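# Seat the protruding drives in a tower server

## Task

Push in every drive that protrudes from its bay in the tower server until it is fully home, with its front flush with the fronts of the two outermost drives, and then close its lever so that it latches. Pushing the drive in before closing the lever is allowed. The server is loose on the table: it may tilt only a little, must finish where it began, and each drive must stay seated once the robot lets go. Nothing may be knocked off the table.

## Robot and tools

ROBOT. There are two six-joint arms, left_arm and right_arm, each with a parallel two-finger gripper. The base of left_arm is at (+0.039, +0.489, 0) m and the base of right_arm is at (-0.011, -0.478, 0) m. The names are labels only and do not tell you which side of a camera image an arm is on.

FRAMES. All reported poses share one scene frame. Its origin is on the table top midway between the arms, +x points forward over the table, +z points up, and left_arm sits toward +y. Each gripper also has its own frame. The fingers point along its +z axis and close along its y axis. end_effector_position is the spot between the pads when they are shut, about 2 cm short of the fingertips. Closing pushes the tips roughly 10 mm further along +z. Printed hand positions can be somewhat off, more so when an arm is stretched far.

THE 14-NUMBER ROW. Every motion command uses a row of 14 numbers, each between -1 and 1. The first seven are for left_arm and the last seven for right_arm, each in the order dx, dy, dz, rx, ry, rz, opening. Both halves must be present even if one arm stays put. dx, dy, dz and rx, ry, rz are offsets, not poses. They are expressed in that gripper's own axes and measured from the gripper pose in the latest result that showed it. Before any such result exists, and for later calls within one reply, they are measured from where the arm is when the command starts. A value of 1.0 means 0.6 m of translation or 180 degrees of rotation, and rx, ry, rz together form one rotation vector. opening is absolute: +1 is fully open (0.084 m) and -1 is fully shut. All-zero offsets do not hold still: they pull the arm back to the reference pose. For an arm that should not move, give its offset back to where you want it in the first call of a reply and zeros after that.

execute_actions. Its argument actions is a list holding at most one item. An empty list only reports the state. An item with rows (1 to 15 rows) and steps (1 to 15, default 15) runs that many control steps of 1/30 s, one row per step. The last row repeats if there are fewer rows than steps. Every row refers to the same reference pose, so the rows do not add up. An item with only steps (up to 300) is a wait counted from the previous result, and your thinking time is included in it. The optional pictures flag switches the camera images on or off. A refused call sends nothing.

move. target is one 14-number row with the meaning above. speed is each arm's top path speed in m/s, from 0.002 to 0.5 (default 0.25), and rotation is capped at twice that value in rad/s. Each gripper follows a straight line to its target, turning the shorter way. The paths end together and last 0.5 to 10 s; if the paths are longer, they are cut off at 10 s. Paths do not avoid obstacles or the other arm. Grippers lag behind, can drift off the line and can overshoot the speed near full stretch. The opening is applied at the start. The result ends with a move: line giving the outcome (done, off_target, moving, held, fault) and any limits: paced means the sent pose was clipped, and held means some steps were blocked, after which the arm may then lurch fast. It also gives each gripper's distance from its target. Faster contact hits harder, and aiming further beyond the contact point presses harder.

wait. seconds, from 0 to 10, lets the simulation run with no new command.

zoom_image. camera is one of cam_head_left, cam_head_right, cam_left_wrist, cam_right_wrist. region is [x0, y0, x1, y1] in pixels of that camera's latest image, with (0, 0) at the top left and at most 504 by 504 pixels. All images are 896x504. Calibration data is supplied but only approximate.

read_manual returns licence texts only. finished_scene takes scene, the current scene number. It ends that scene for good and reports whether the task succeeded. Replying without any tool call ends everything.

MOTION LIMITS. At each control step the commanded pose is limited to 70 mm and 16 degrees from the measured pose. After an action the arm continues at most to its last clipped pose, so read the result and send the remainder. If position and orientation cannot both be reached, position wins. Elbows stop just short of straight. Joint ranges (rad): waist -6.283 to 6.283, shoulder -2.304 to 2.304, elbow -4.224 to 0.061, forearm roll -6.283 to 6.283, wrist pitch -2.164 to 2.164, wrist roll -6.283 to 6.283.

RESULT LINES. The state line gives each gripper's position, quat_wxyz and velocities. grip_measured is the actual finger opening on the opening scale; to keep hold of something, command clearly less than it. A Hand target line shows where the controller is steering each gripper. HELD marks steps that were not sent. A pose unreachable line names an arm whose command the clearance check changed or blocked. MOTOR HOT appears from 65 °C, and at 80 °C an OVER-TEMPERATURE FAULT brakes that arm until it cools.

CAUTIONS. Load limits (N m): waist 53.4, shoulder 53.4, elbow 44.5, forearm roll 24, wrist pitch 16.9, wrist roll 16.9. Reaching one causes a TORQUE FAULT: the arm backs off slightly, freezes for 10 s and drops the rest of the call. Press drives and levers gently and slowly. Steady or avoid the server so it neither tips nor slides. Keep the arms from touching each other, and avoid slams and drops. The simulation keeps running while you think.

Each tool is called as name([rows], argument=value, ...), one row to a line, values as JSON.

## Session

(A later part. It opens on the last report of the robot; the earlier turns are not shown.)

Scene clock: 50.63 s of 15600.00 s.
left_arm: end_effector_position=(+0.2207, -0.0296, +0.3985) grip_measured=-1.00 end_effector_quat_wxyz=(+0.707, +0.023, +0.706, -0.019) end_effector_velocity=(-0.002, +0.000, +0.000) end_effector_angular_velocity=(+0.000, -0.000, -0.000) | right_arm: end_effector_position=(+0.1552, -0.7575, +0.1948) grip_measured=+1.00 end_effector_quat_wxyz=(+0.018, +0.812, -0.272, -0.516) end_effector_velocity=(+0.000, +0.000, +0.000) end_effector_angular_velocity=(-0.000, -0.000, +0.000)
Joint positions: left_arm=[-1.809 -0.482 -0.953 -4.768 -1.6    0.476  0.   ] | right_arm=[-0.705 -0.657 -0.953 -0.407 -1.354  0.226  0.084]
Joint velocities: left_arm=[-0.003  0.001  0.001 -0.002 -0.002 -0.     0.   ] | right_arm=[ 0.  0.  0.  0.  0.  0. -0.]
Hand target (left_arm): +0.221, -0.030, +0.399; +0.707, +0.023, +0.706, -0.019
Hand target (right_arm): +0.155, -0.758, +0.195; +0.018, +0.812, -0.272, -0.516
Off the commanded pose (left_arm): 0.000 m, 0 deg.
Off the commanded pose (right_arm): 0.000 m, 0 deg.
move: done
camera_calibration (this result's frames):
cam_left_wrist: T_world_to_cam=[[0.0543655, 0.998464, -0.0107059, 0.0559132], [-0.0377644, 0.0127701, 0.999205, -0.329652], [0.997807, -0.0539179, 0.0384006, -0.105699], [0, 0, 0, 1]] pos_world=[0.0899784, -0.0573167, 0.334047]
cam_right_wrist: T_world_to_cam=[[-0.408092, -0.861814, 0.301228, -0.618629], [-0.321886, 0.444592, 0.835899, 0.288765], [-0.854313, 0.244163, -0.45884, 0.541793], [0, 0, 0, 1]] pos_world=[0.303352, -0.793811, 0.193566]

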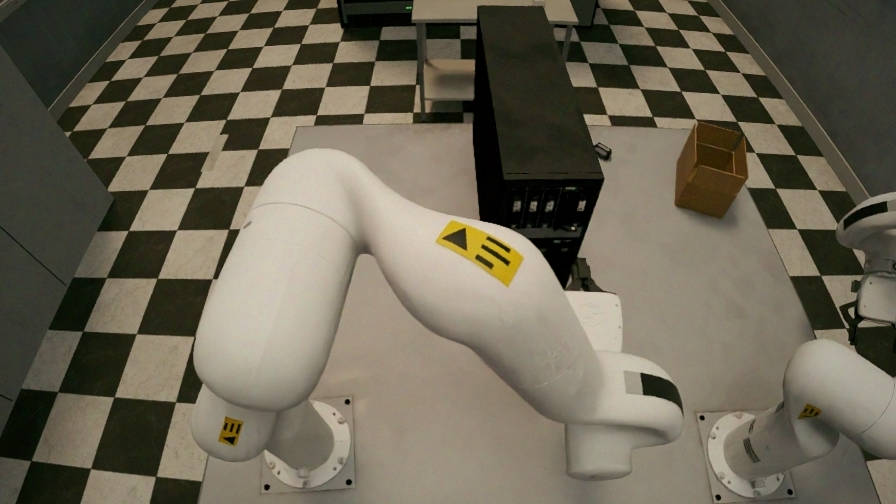

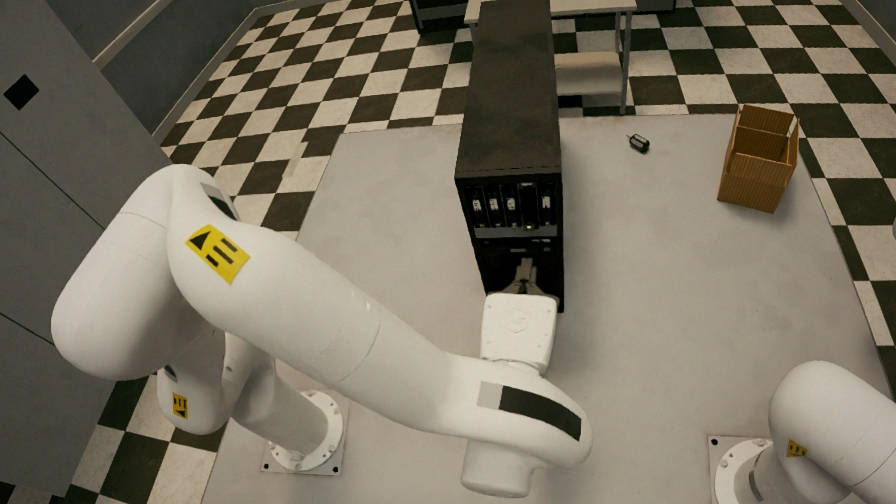

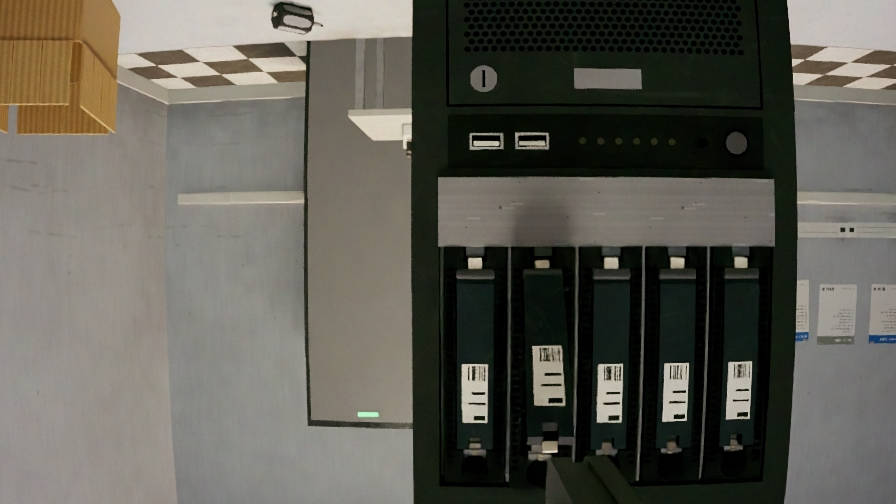

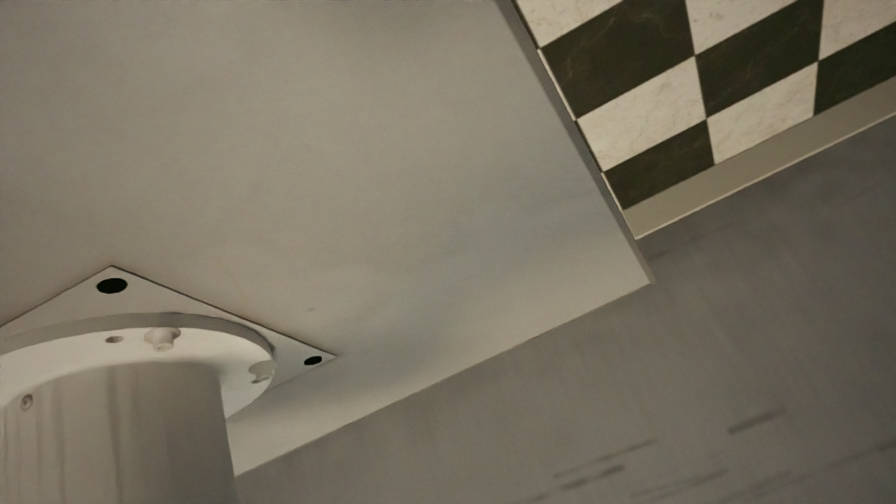

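move(target=[0.081, -0.006, 0.08, -0.017, 0, 0, -1, 0, 0, 0, 0, 0, 0, 1], speed=0.08)

Scene clock: 53.60 s of 15600.00 s.
left_arm: end_effector_position=(+0.2684, -0.0357, +0.3500) grip_measured=-1.00 end_effector_quat_wxyz=(+0.707, +0.004, +0.707, -0.000) end_effector_velocity=(+0.001, -0.000, -0.001) end_effector_angular_velocity=(+0.000, -0.000, +0.001) | right_arm: end_effector_position=(+0.1552, -0.7575, +0.1948) grip_measured=+1.00 end_effector_quat_wxyz=(+0.018, +0.812, -0.272, -0.516) end_effector_velocity=(+0.000, +0.000, -0.000) end_effector_angular_velocity=(+0.001, +0.001, +0.001)
Joint positions: left_arm=[-1.715 -0.603 -0.997 -4.732 -1.58   0.4    0.   ] | right_arm=[-0.705 -0.657 -0.953 -0.407 -1.354  0.226  0.084]
Joint velocities: left_arm=[ 0.002 -0.004 -0.002  0.001  0.001 -0.002  0.   ] | right_arm=[ 0.002 -0.001 -0.     0.    -0.001  0.    -0.   ]
Hand target (left_arm): +0.269, -0.036, +0.350; +0.707, +0.004, +0.707, -0.000
Hand target (right_arm): +0.155, -0.758, +0.195; +0.018, +0.812, -0.272, -0.516
Off the commanded pose (left_arm): 0.000 m, 0 deg.
Off the commanded pose (right_arm): 0.000 m, 0 deg.
move: done
camera_calibration (this result's frames):
cam_left_wrist: T_world_to_cam=[[0.00121839, 0.99994, -0.0109066, 0.0733029], [-0.0383618, 0.0109453, 0.999204, -0.279231], [0.999263, -0.000799018, 0.0383728, -0.150181], [0, 0, 0, 1]] pos_world=[0.13927, -0.0703622, 0.285571]
cam_right_wrist: T_world_to_cam=[[-0.408092, -0.861814, 0.301228, -0.618629], [-0.321885, 0.444592, 0.8359, 0.288765], [-0.854313, 0.244163, -0.458839, 0.541792], [0, 0, 0, 1]] pos_world=[0.303352, -0.793811, 0.193566]

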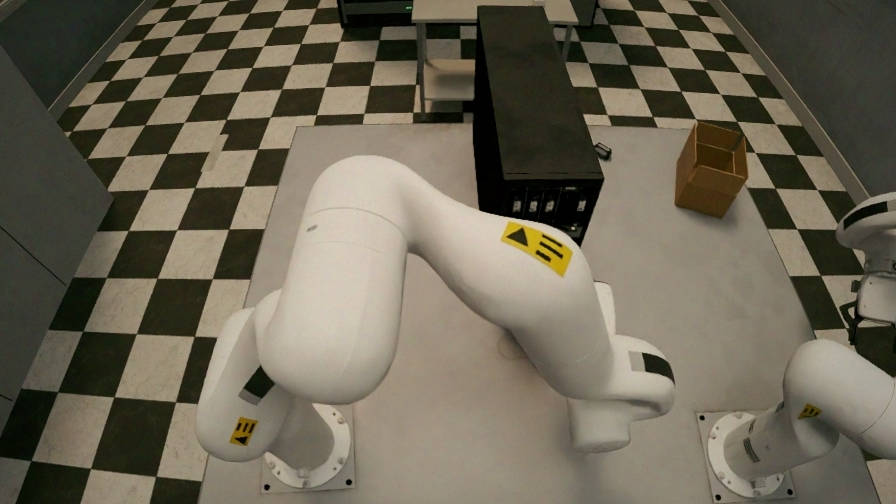

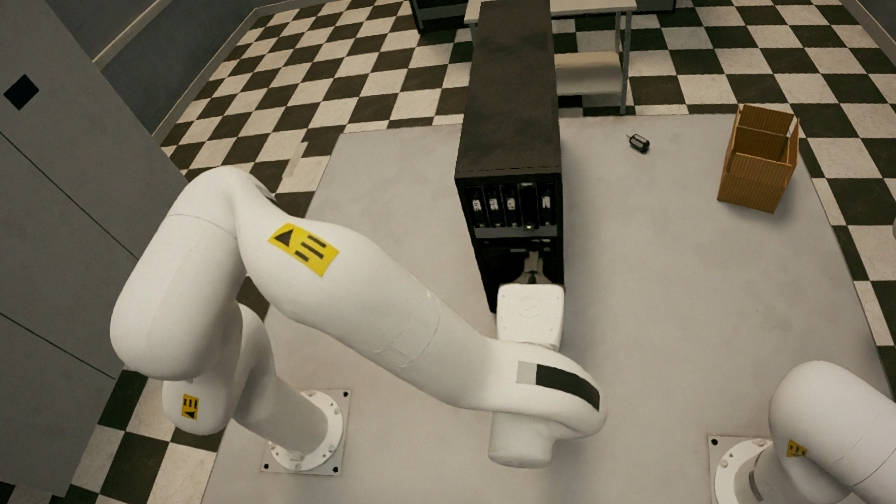

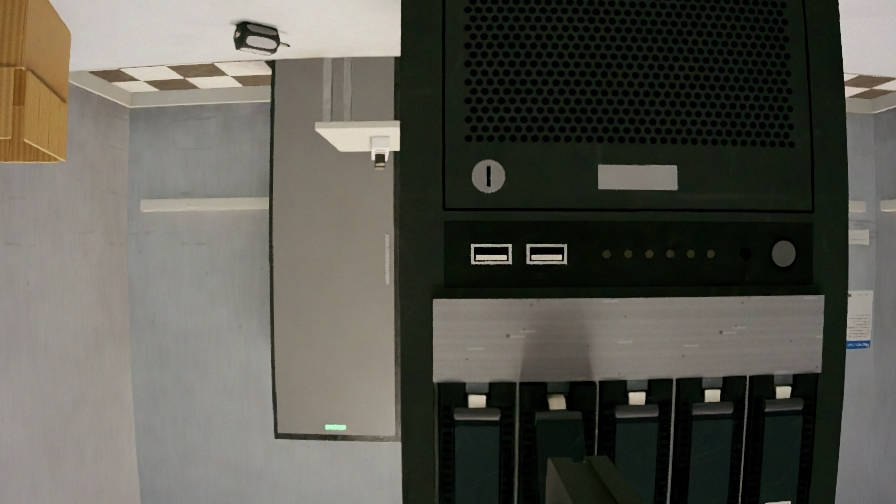

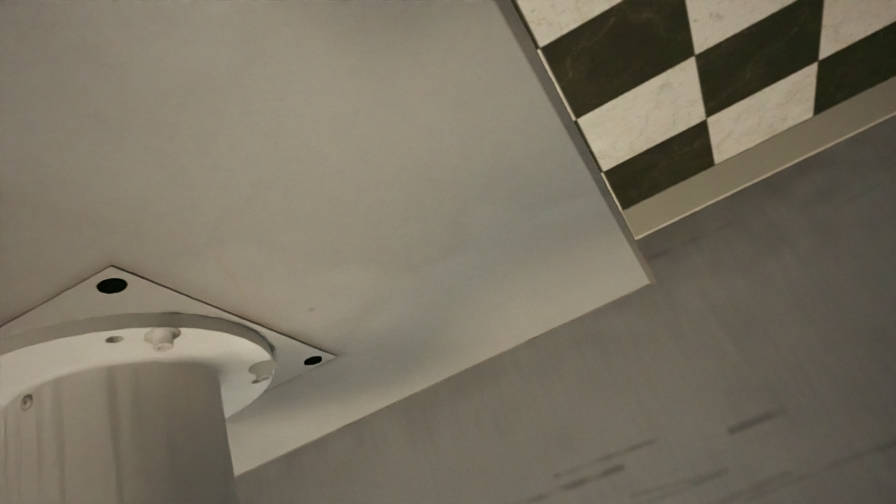

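move(target=[0, 0.003, 0.05, 0, 0, 0, -1, 0, 0, 0, 0, 0, 0, 1], speed=0.03)

Scene clock: 57.03 s of 15600.00 s.
left_arm: end_effector_position=(+0.2983, -0.0341, +0.3500) grip_measured=-1.00 end_effector_quat_wxyz=(+0.707, +0.004, +0.707, -0.000) end_effector_velocity=(+0.001, -0.000, +0.001) end_effector_angular_velocity=(-0.001, -0.000, +0.000) | right_arm: end_effector_position=(+0.1552, -0.7575, +0.1948) grip_measured=+1.00 end_effector_quat_wxyz=(+0.018, +0.812, -0.272, -0.516) end_effector_velocity=(-0.000, +0.000, -0.000) end_effector_angular_velocity=(-0.000, +0.000, -0.000)
Joint positions: left_arm=[-1.658 -0.6   -0.992 -4.679 -1.558  0.398  0.   ] | right_arm=[-0.705 -0.657 -0.953 -0.407 -1.354  0.226  0.084]
Joint velocities: left_arm=[ 0.002  0.001 -0.     0.002  0.001  0.     0.   ] | right_arm=[ 0.    -0.001 -0.     0.     0.     0.001  0.   ]
Hand target (left_arm): +0.298, -0.034, +0.350; +0.707, +0.004, +0.707, -0.000
Hand target (right_arm): +0.155, -0.758, +0.195; +0.018, +0.812, -0.272, -0.516
Off the commanded pose (left_arm): 0.000 m, 0 deg.
Off the commanded pose (right_arm): 0.000 m, 0 deg.
move: done
camera_calibration (this result's frames):
cam_left_wrist: T_world_to_cam=[[0.00124711, 0.99994, -0.0108675, 0.0716075], [-0.0382215, 0.0109072, 0.99921, -0.278144], [0.999269, -0.000830753, 0.0382328, -0.180012], [0, 0, 0, 1]] pos_world=[0.16916, -0.068719, 0.285585]
cam_right_wrist: T_world_to_cam=[[-0.408092, -0.861814, 0.301228, -0.618629], [-0.321885, 0.444592, 0.835899, 0.288765], [-0.854313, 0.244163, -0.45884, 0.541792], [0, 0, 0, 1]] pos_world=[0.303352, -0.793811, 0.193566]

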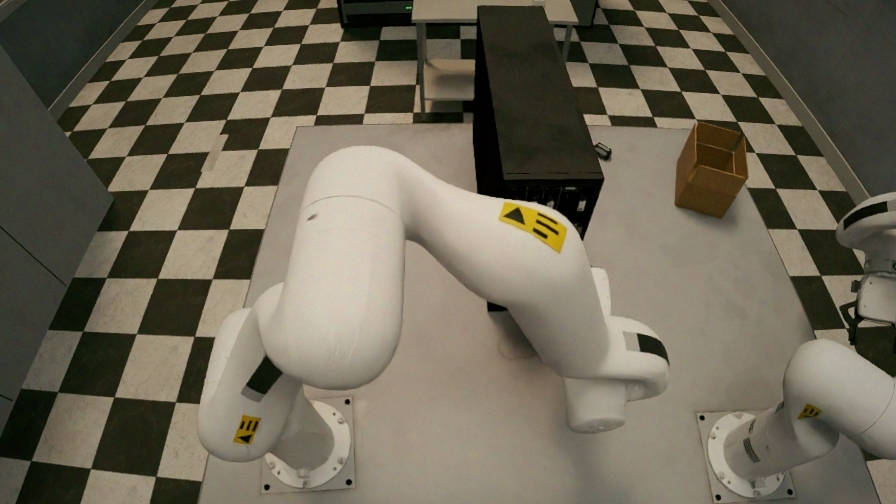

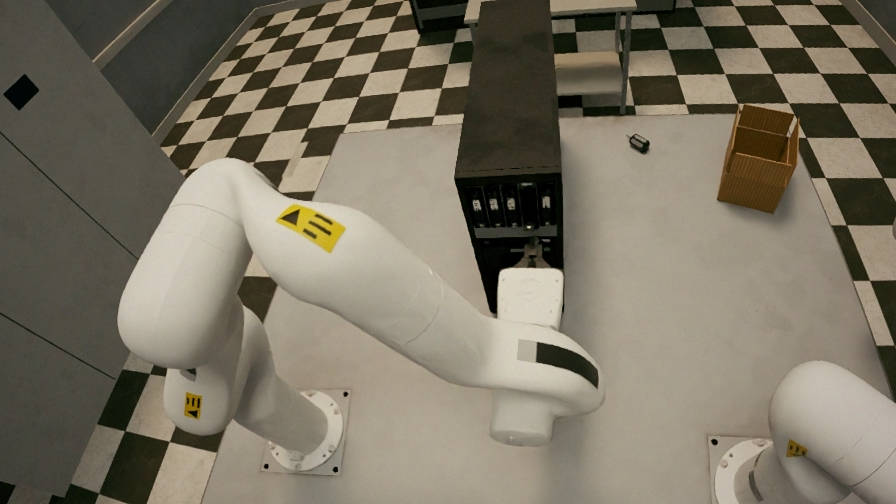

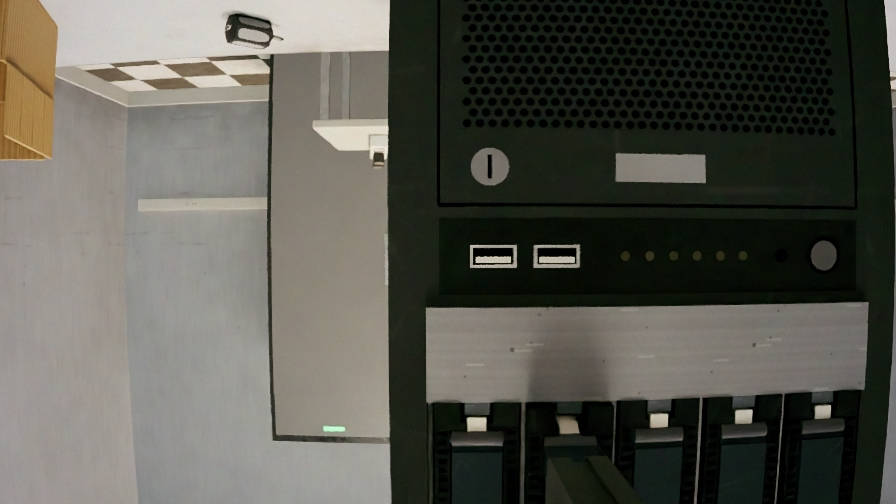

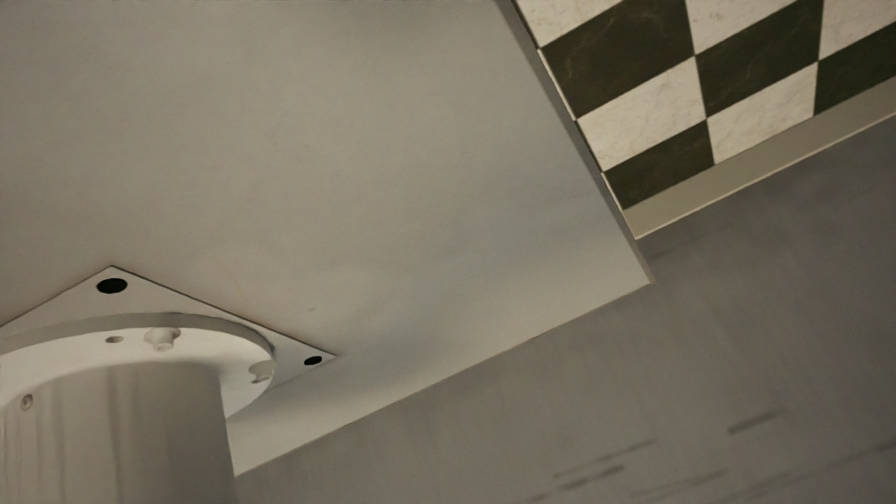

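move(target=[0, 0.0, 0.03, 0, 0, 0, -1, 0, 0, 0, 0, 0, 0, 1], speed=0.02)

Scene clock: 58.73 s of 15600.00 s.
left_arm: end_effector_position=(+0.3162, -0.0342, +0.3500) grip_measured=-1.00 end_effector_quat_wxyz=(+0.707, +0.004, +0.707, -0.000) end_effector_velocity=(+0.001, +0.000, -0.001) end_effector_angular_velocity=(-0.000, +0.000, -0.000) | right_arm: end_effector_position=(+0.1552, -0.7575, +0.1948) grip_measured=+1.00 end_effector_quat_wxyz=(+0.018, +0.812, -0.272, -0.516) end_effector_velocity=(-0.000, -0.000, +0.000) end_effector_angular_velocity=(-0.001, +0.000, -0.001)
Joint positions: left_arm=[-1.623 -0.601 -0.995 -4.647 -1.545  0.399  0.   ] | right_arm=[-0.705 -0.657 -0.953 -0.407 -1.354  0.226  0.084]
Joint velocities: left_arm=[ 0.002 -0.001  0.     0.002  0.001 -0.001  0.   ] | right_arm=[-0.001  0.001 -0.     0.    -0.001  0.    -0.   ]
Hand target (left_arm): +0.316, -0.034, +0.350; +0.707, +0.004, +0.707, -0.000
Hand target (right_arm): +0.155, -0.758, +0.195; +0.018, +0.812, -0.272, -0.516
Off the commanded pose (left_arm): 0.000 m, 0 deg.
Off the commanded pose (right_arm): 0.000 m, 0 deg.
move: done
camera_calibration (this result's frames):
cam_left_wrist: T_world_to_cam=[[0.0012571, 0.99994, -0.0108475, 0.0716664], [-0.0381424, 0.0108876, 0.999213, -0.277478], [0.999272, -0.000842362, 0.0381539, -0.197874], [0, 0, 0, 1]] pos_world=[0.187056, -0.0688077, 0.285587]
cam_right_wrist: T_world_to_cam=[[-0.408092, -0.861814, 0.301228, -0.618629], [-0.321886, 0.444592, 0.835899, 0.288765], [-0.854313, 0.244163, -0.45884, 0.541792], [0, 0, 0, 1]] pos_world=[0.303352, -0.793811, 0.193566]

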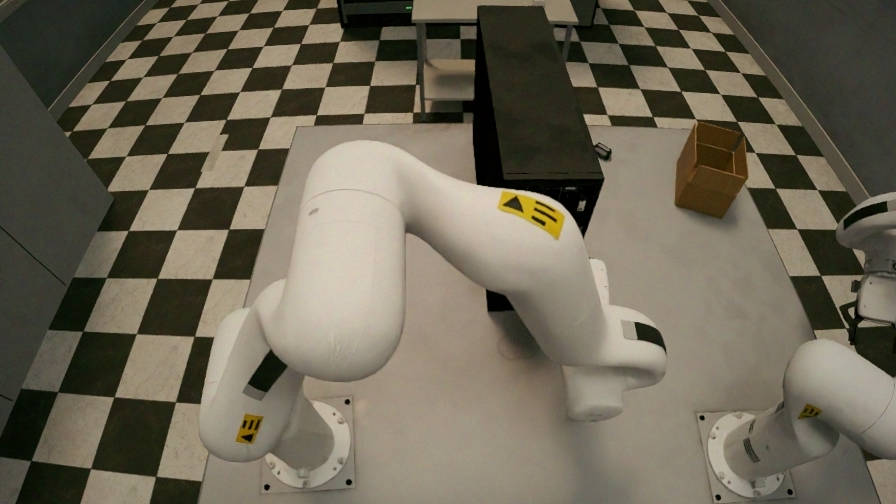

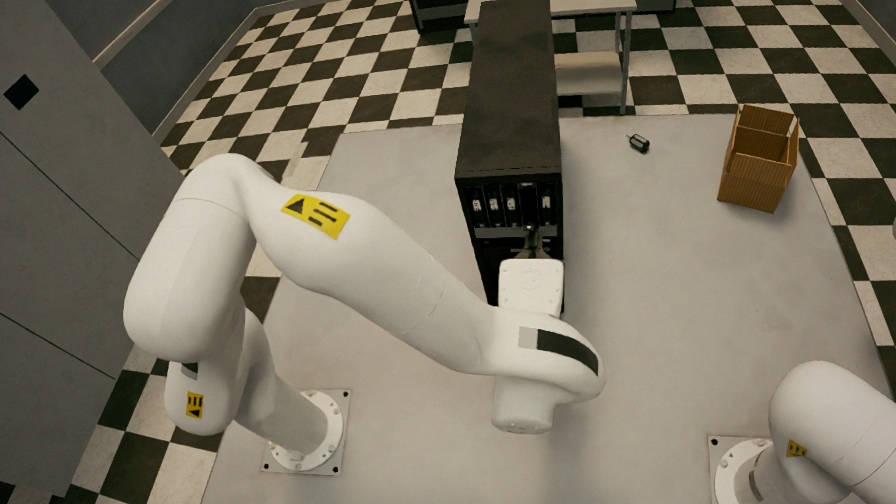

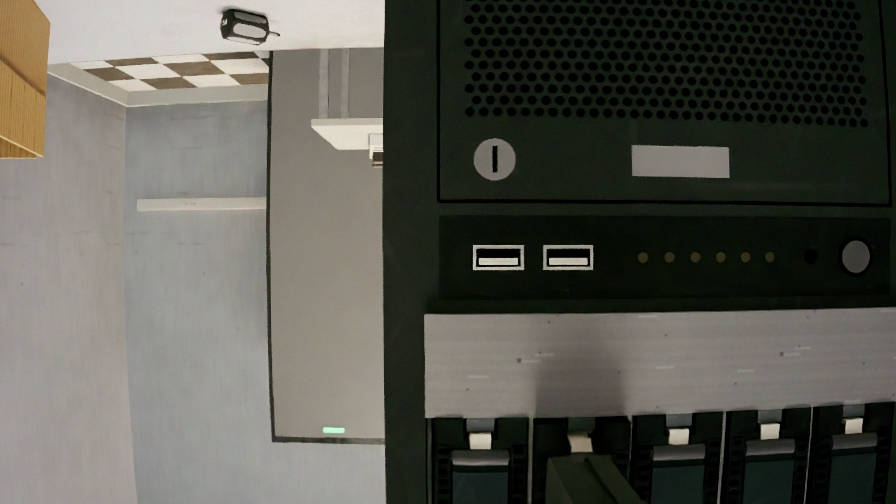

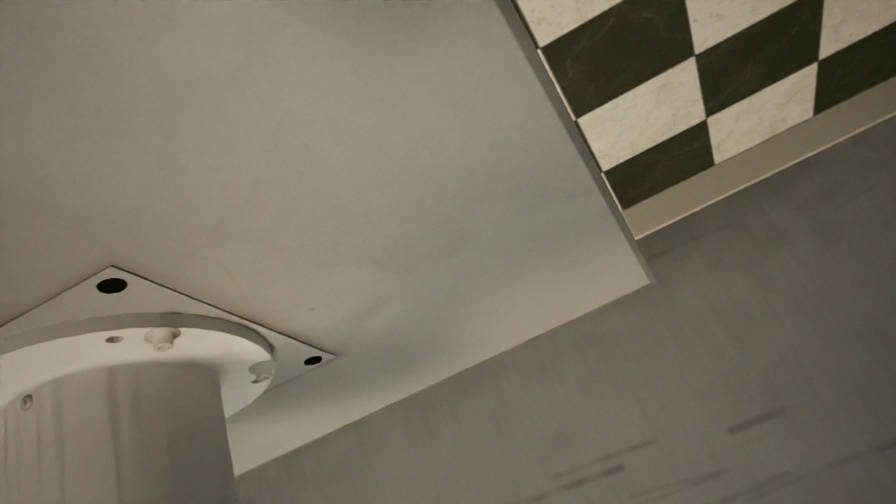

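move(target=[0, 0.0, 0.025, 0, 0, 0, -1, 0, 0, 0, 0, 0, 0, 1], speed=0.02)

Scene clock: 60.40 s of 15600.00 s.
left_arm: end_effector_position=(+0.3301, -0.0343, +0.3501) grip_measured=-1.00 end_effector_quat_wxyz=(+0.708, +0.005, +0.706, -0.001) end_effector_velocity=(+0.002, -0.000, +0.000) end_effector_angular_velocity=(-0.003, +0.001, +0.001) | right_arm: end_effector_position=(+0.1552, -0.7575, +0.1948) grip_measured=+1.00 end_effector_quat_wxyz=(+0.018, +0.812, -0.272, -0.516) end_effector_velocity=(-0.000, +0.000, -0.000) end_effector_angular_velocity=(+0.000, +0.000, -0.000)
Joint positions: left_arm=[-1.597 -0.603 -0.998 -4.622 -1.535  0.399  0.   ] | right_arm=[-0.705 -0.657 -0.953 -0.407 -1.354  0.226  0.084]
Joint velocities: left_arm=[ 0.005 -0.    -0.001  0.003  0.002 -0.002  0.   ] | right_arm=[-0. -0.  0.  0. -0. -0.  0.]
Hand target (left_arm): +0.331, -0.034, +0.350; +0.707, +0.004, +0.707, -0.000
Hand target (right_arm): +0.155, -0.758, +0.195; +0.018, +0.812, -0.272, -0.516
Off the commanded pose (left_arm): 0.001 m, 0 deg.
Off the commanded pose (right_arm): 0.000 m, 0 deg.
move: done
camera_calibration (this result's frames):
cam_left_wrist: T_world_to_cam=[[0.00221259, 0.999945, -0.0102891, 0.0713072], [-0.0391754, 0.0103679, 0.999179, -0.276684], [0.99923, -0.0018077, 0.0391962, -0.212143], [0, 0, 0, 1]] pos_world=[0.200983, -0.0688181, 0.285506]
cam_right_wrist: T_world_to_cam=[[-0.408092, -0.861814, 0.301228, -0.618629], [-0.321885, 0.444592, 0.835899, 0.288765], [-0.854313, 0.244163, -0.45884, 0.541792], [0, 0, 0, 1]] pos_world=[0.303352, -0.793811, 0.193566]

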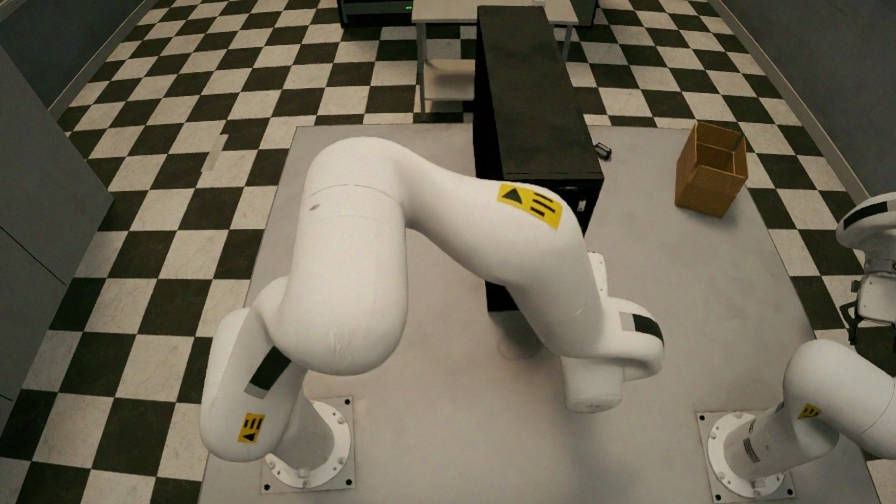

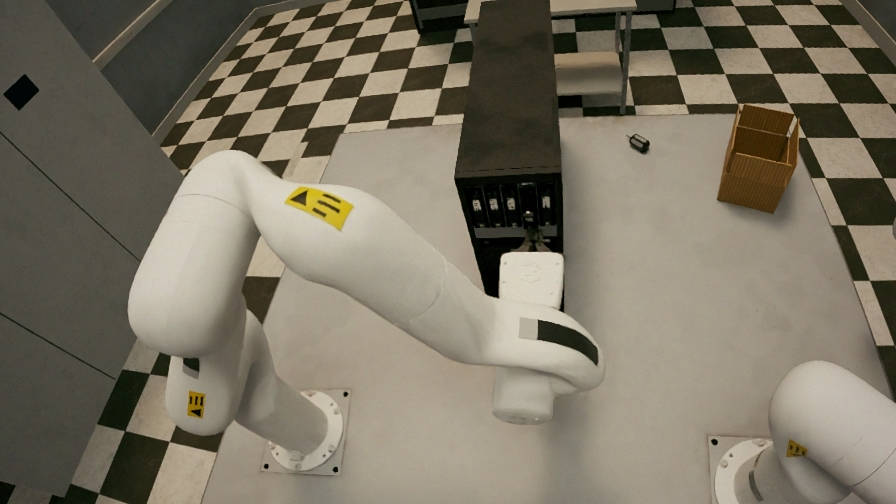

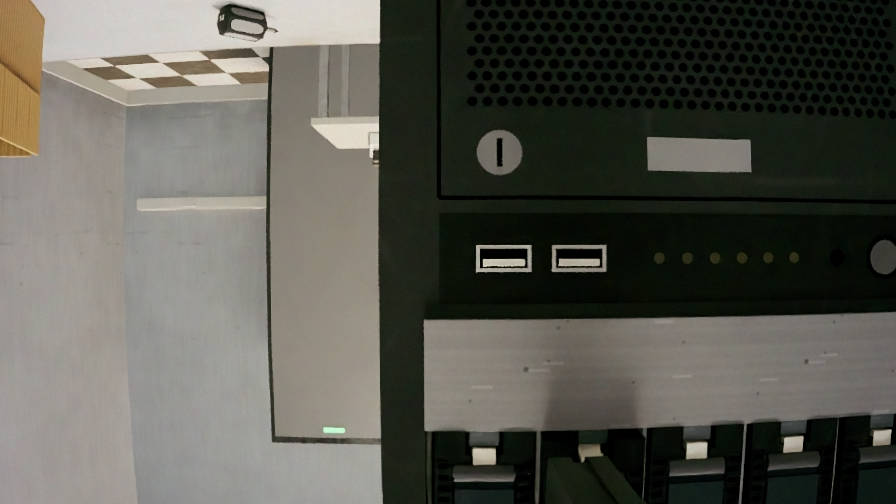

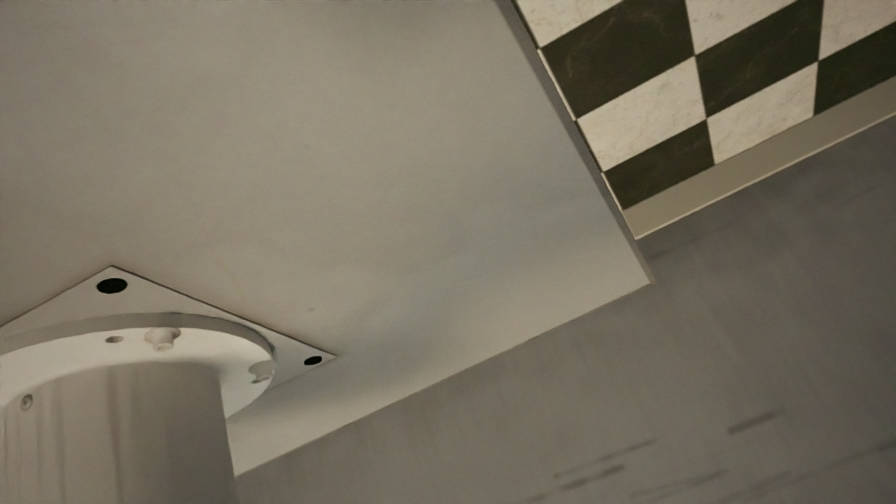

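move(target=[0, 0.0, 0.015, 0, 0, 0, -1, 0, 0, 0, 0, 0, 0, 1], speed=0.015)

Scene clock: 61.83 s of 15600.00 s.
left_arm: end_effector_position=(+0.3339, -0.0367, +0.3481) grip_measured=-1.00 end_effector_quat_wxyz=(+0.706, +0.009, +0.708, -0.003) end_effector_velocity=(-0.000, +0.000, +0.001) end_effector_angular_velocity=(+0.001, -0.004, -0.001) | right_arm: end_effector_position=(+0.1552, -0.7575, +0.1948) grip_measured=+1.00 end_effector_quat_wxyz=(+0.018, +0.812, -0.272, -0.516) end_effector_velocity=(-0.000, -0.000, +0.000) end_effector_angular_velocity=(+0.000, -0.000, -0.000)
Joint positions: left_arm=[-1.59  -0.605 -0.999 -4.607 -1.524  0.4    0.   ] | right_arm=[-0.705 -0.657 -0.953 -0.407 -1.354  0.226  0.084]
Joint velocities: left_arm=[-0.     0.001  0.002  0.002 -0.003 -0.     0.   ] | right_arm=[-0.001  0.001 -0.    -0.    -0.    -0.001 -0.   ]
Hand target (left_arm): +0.339, -0.034, +0.350; +0.708, +0.005, +0.706, -0.001
Hand target (right_arm): +0.155, -0.758, +0.195; +0.018, +0.812, -0.272, -0.516
Off the commanded pose (left_arm): 0.006 m, 1 deg.
Off the commanded pose (right_arm): 0.000 m, 0 deg.
move: off_target (left_arm)
camera_calibration (this result's frames):
cam_left_wrist: T_world_to_cam=[[0.0122992, 0.999894, -0.0077581, 0.0693942], [-0.0346406, 0.0081801, 0.999366, -0.27618], [0.999324, -0.0120227, 0.0347375, -0.214698], [0, 0, 0, 1]] pos_world=[0.204133, -0.0697089, 0.284002]
cam_right_wrist: T_world_to_cam=[[-0.408092, -0.861814, 0.301228, -0.618629], [-0.321885, 0.444592, 0.8359, 0.288765], [-0.854313, 0.244163, -0.458839, 0.541792], [0, 0, 0, 1]] pos_world=[0.303352, -0.793811, 0.193566]

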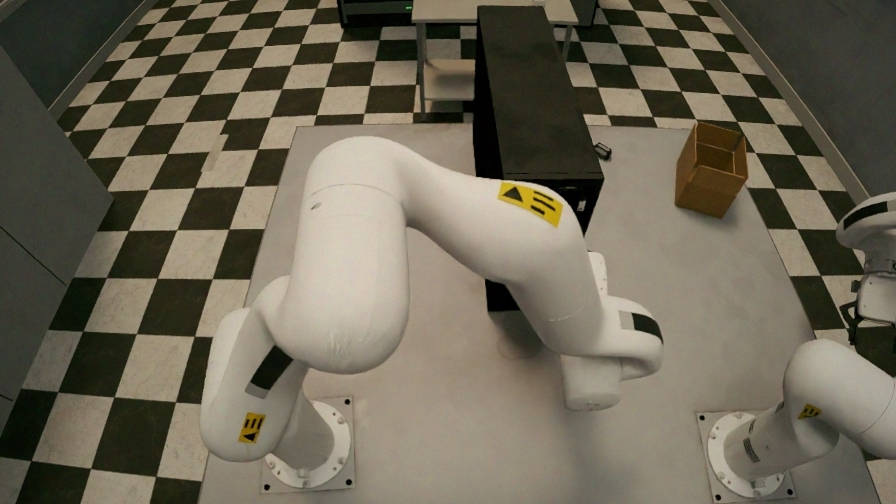

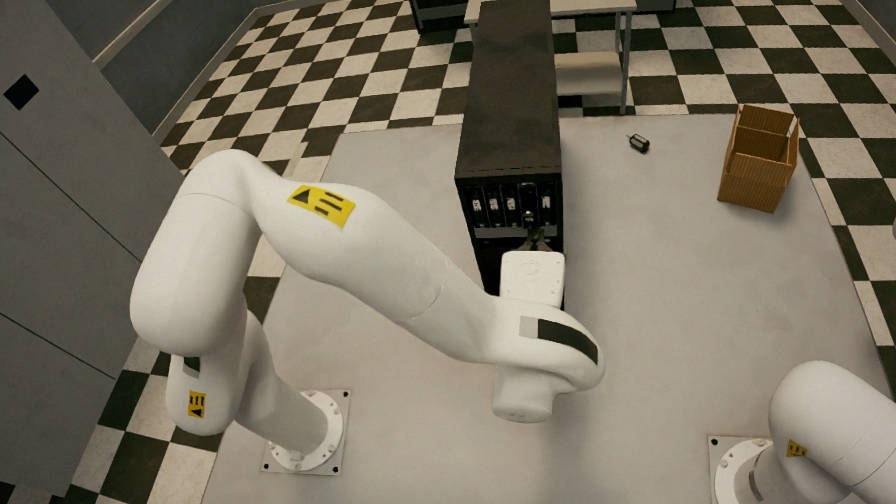

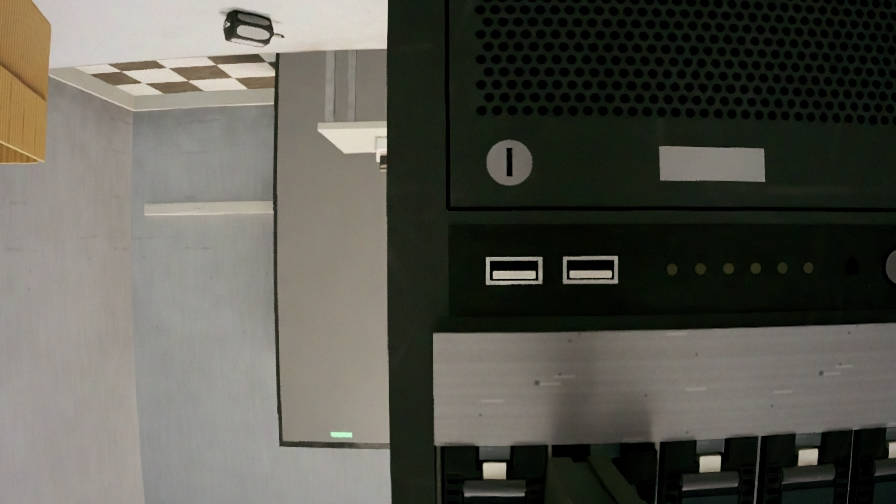

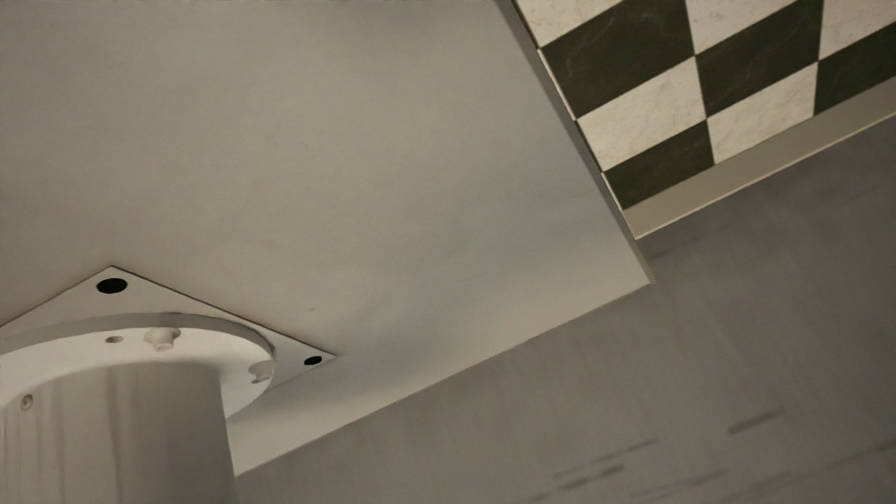

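move(target=[-0.0865, 0.004, -0.1, 0, 0, 0, -1, 0, 0, 0, 0, 0, 0, 1], speed=0.08)

Scene clock: 64.30 s of 15600.00 s.
left_arm: end_effector_position=(+0.2742, -0.0338, +0.4001) grip_measured=-1.00 end_effector_quat_wxyz=(+0.706, +0.009, +0.708, -0.003) end_effector_velocity=(-0.001, +0.000, +0.001) end_effector_angular_velocity=(+0.000, +0.000, +0.000) | right_arm: end_effector_position=(+0.1552, -0.7575, +0.1948) grip_measured=+1.00 end_effector_quat_wxyz=(+0.018, +0.812, -0.272, -0.516) end_effector_velocity=(-0.000, +0.000, -0.000) end_effector_angular_velocity=(+0.000, +0.001, +0.000)
Joint positions: left_arm=[-1.704 -0.498 -0.986 -4.713 -1.569  0.497  0.   ] | right_arm=[-0.705 -0.657 -0.953 -0.407 -1.354  0.226  0.084]
Joint velocities: left_arm=[-0.003  0.003  0.    -0.002 -0.001  0.003  0.   ] | right_arm=[ 0. -0. -0. -0. -0. -0. -0.]
Hand target (left_arm): +0.274, -0.034, +0.400; +0.706, +0.009, +0.708, -0.003
Hand target (right_arm): +0.155, -0.758, +0.195; +0.018, +0.812, -0.272, -0.516
Off the commanded pose (left_arm): 0.000 m, 0 deg.
Off the commanded pose (right_arm): 0.000 m, 0 deg.
move: done
camera_calibration (this result's frames):
cam_left_wrist: T_world_to_cam=[[0.0121929, 0.999896, -0.0076418, 0.0675675], [-0.0351078, 0.00806574, 0.999351, -0.330139], [0.999309, -0.0119167, 0.0352025, -0.157023], [0, 0, 0, 1]] pos_world=[0.1445, -0.0667689, 0.335969]
cam_right_wrist: T_world_to_cam=[[-0.408092, -0.861814, 0.301228, -0.618629], [-0.321885, 0.444592, 0.8359, 0.288765], [-0.854313, 0.244163, -0.458839, 0.541793], [0, 0, 0, 1]] pos_world=[0.303352, -0.793811, 0.193566]

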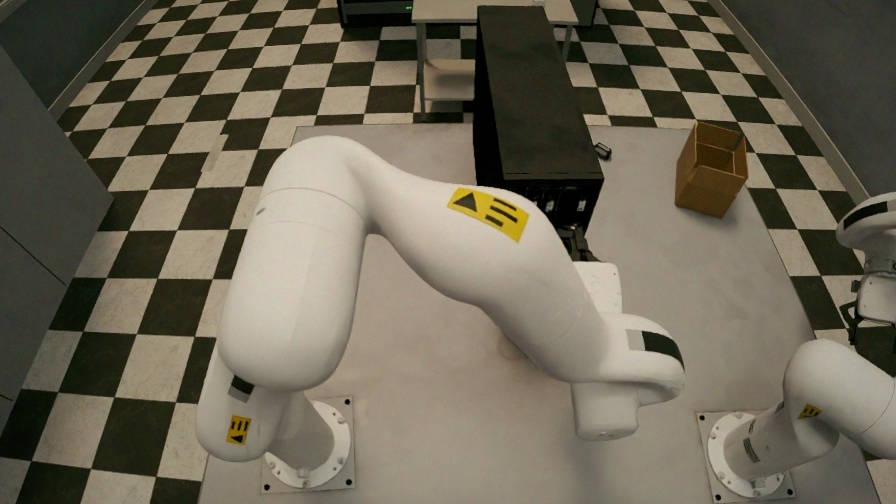

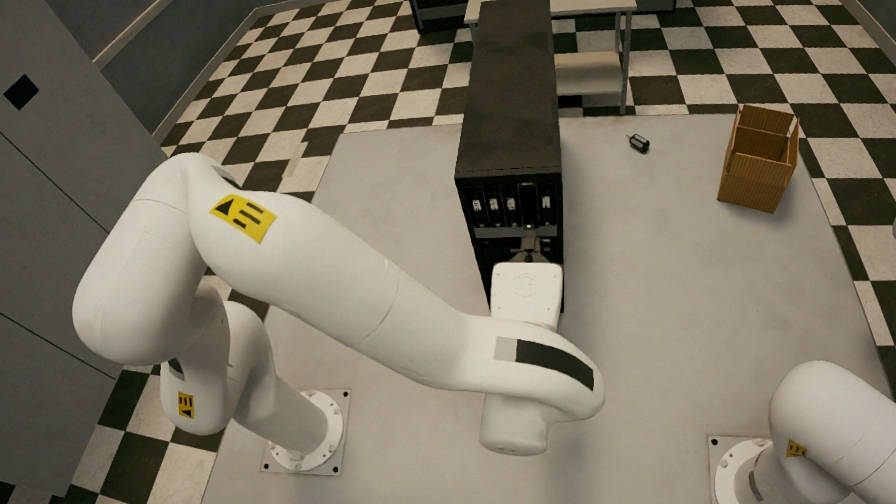

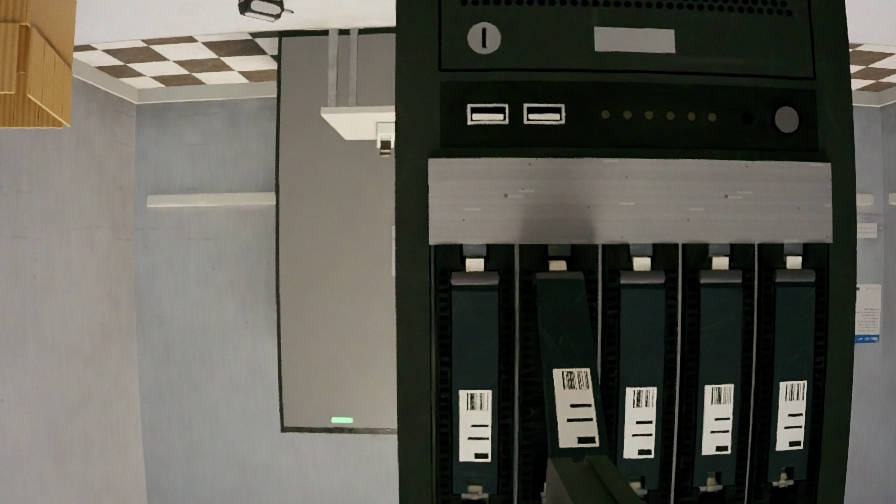

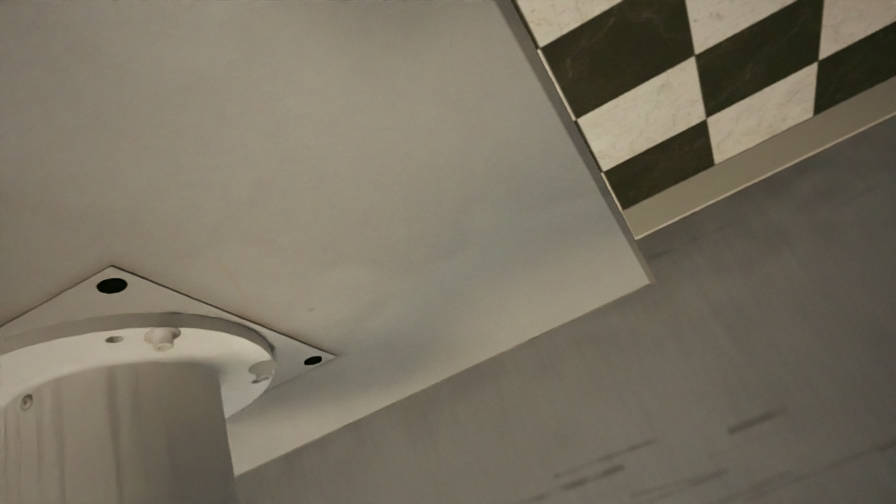

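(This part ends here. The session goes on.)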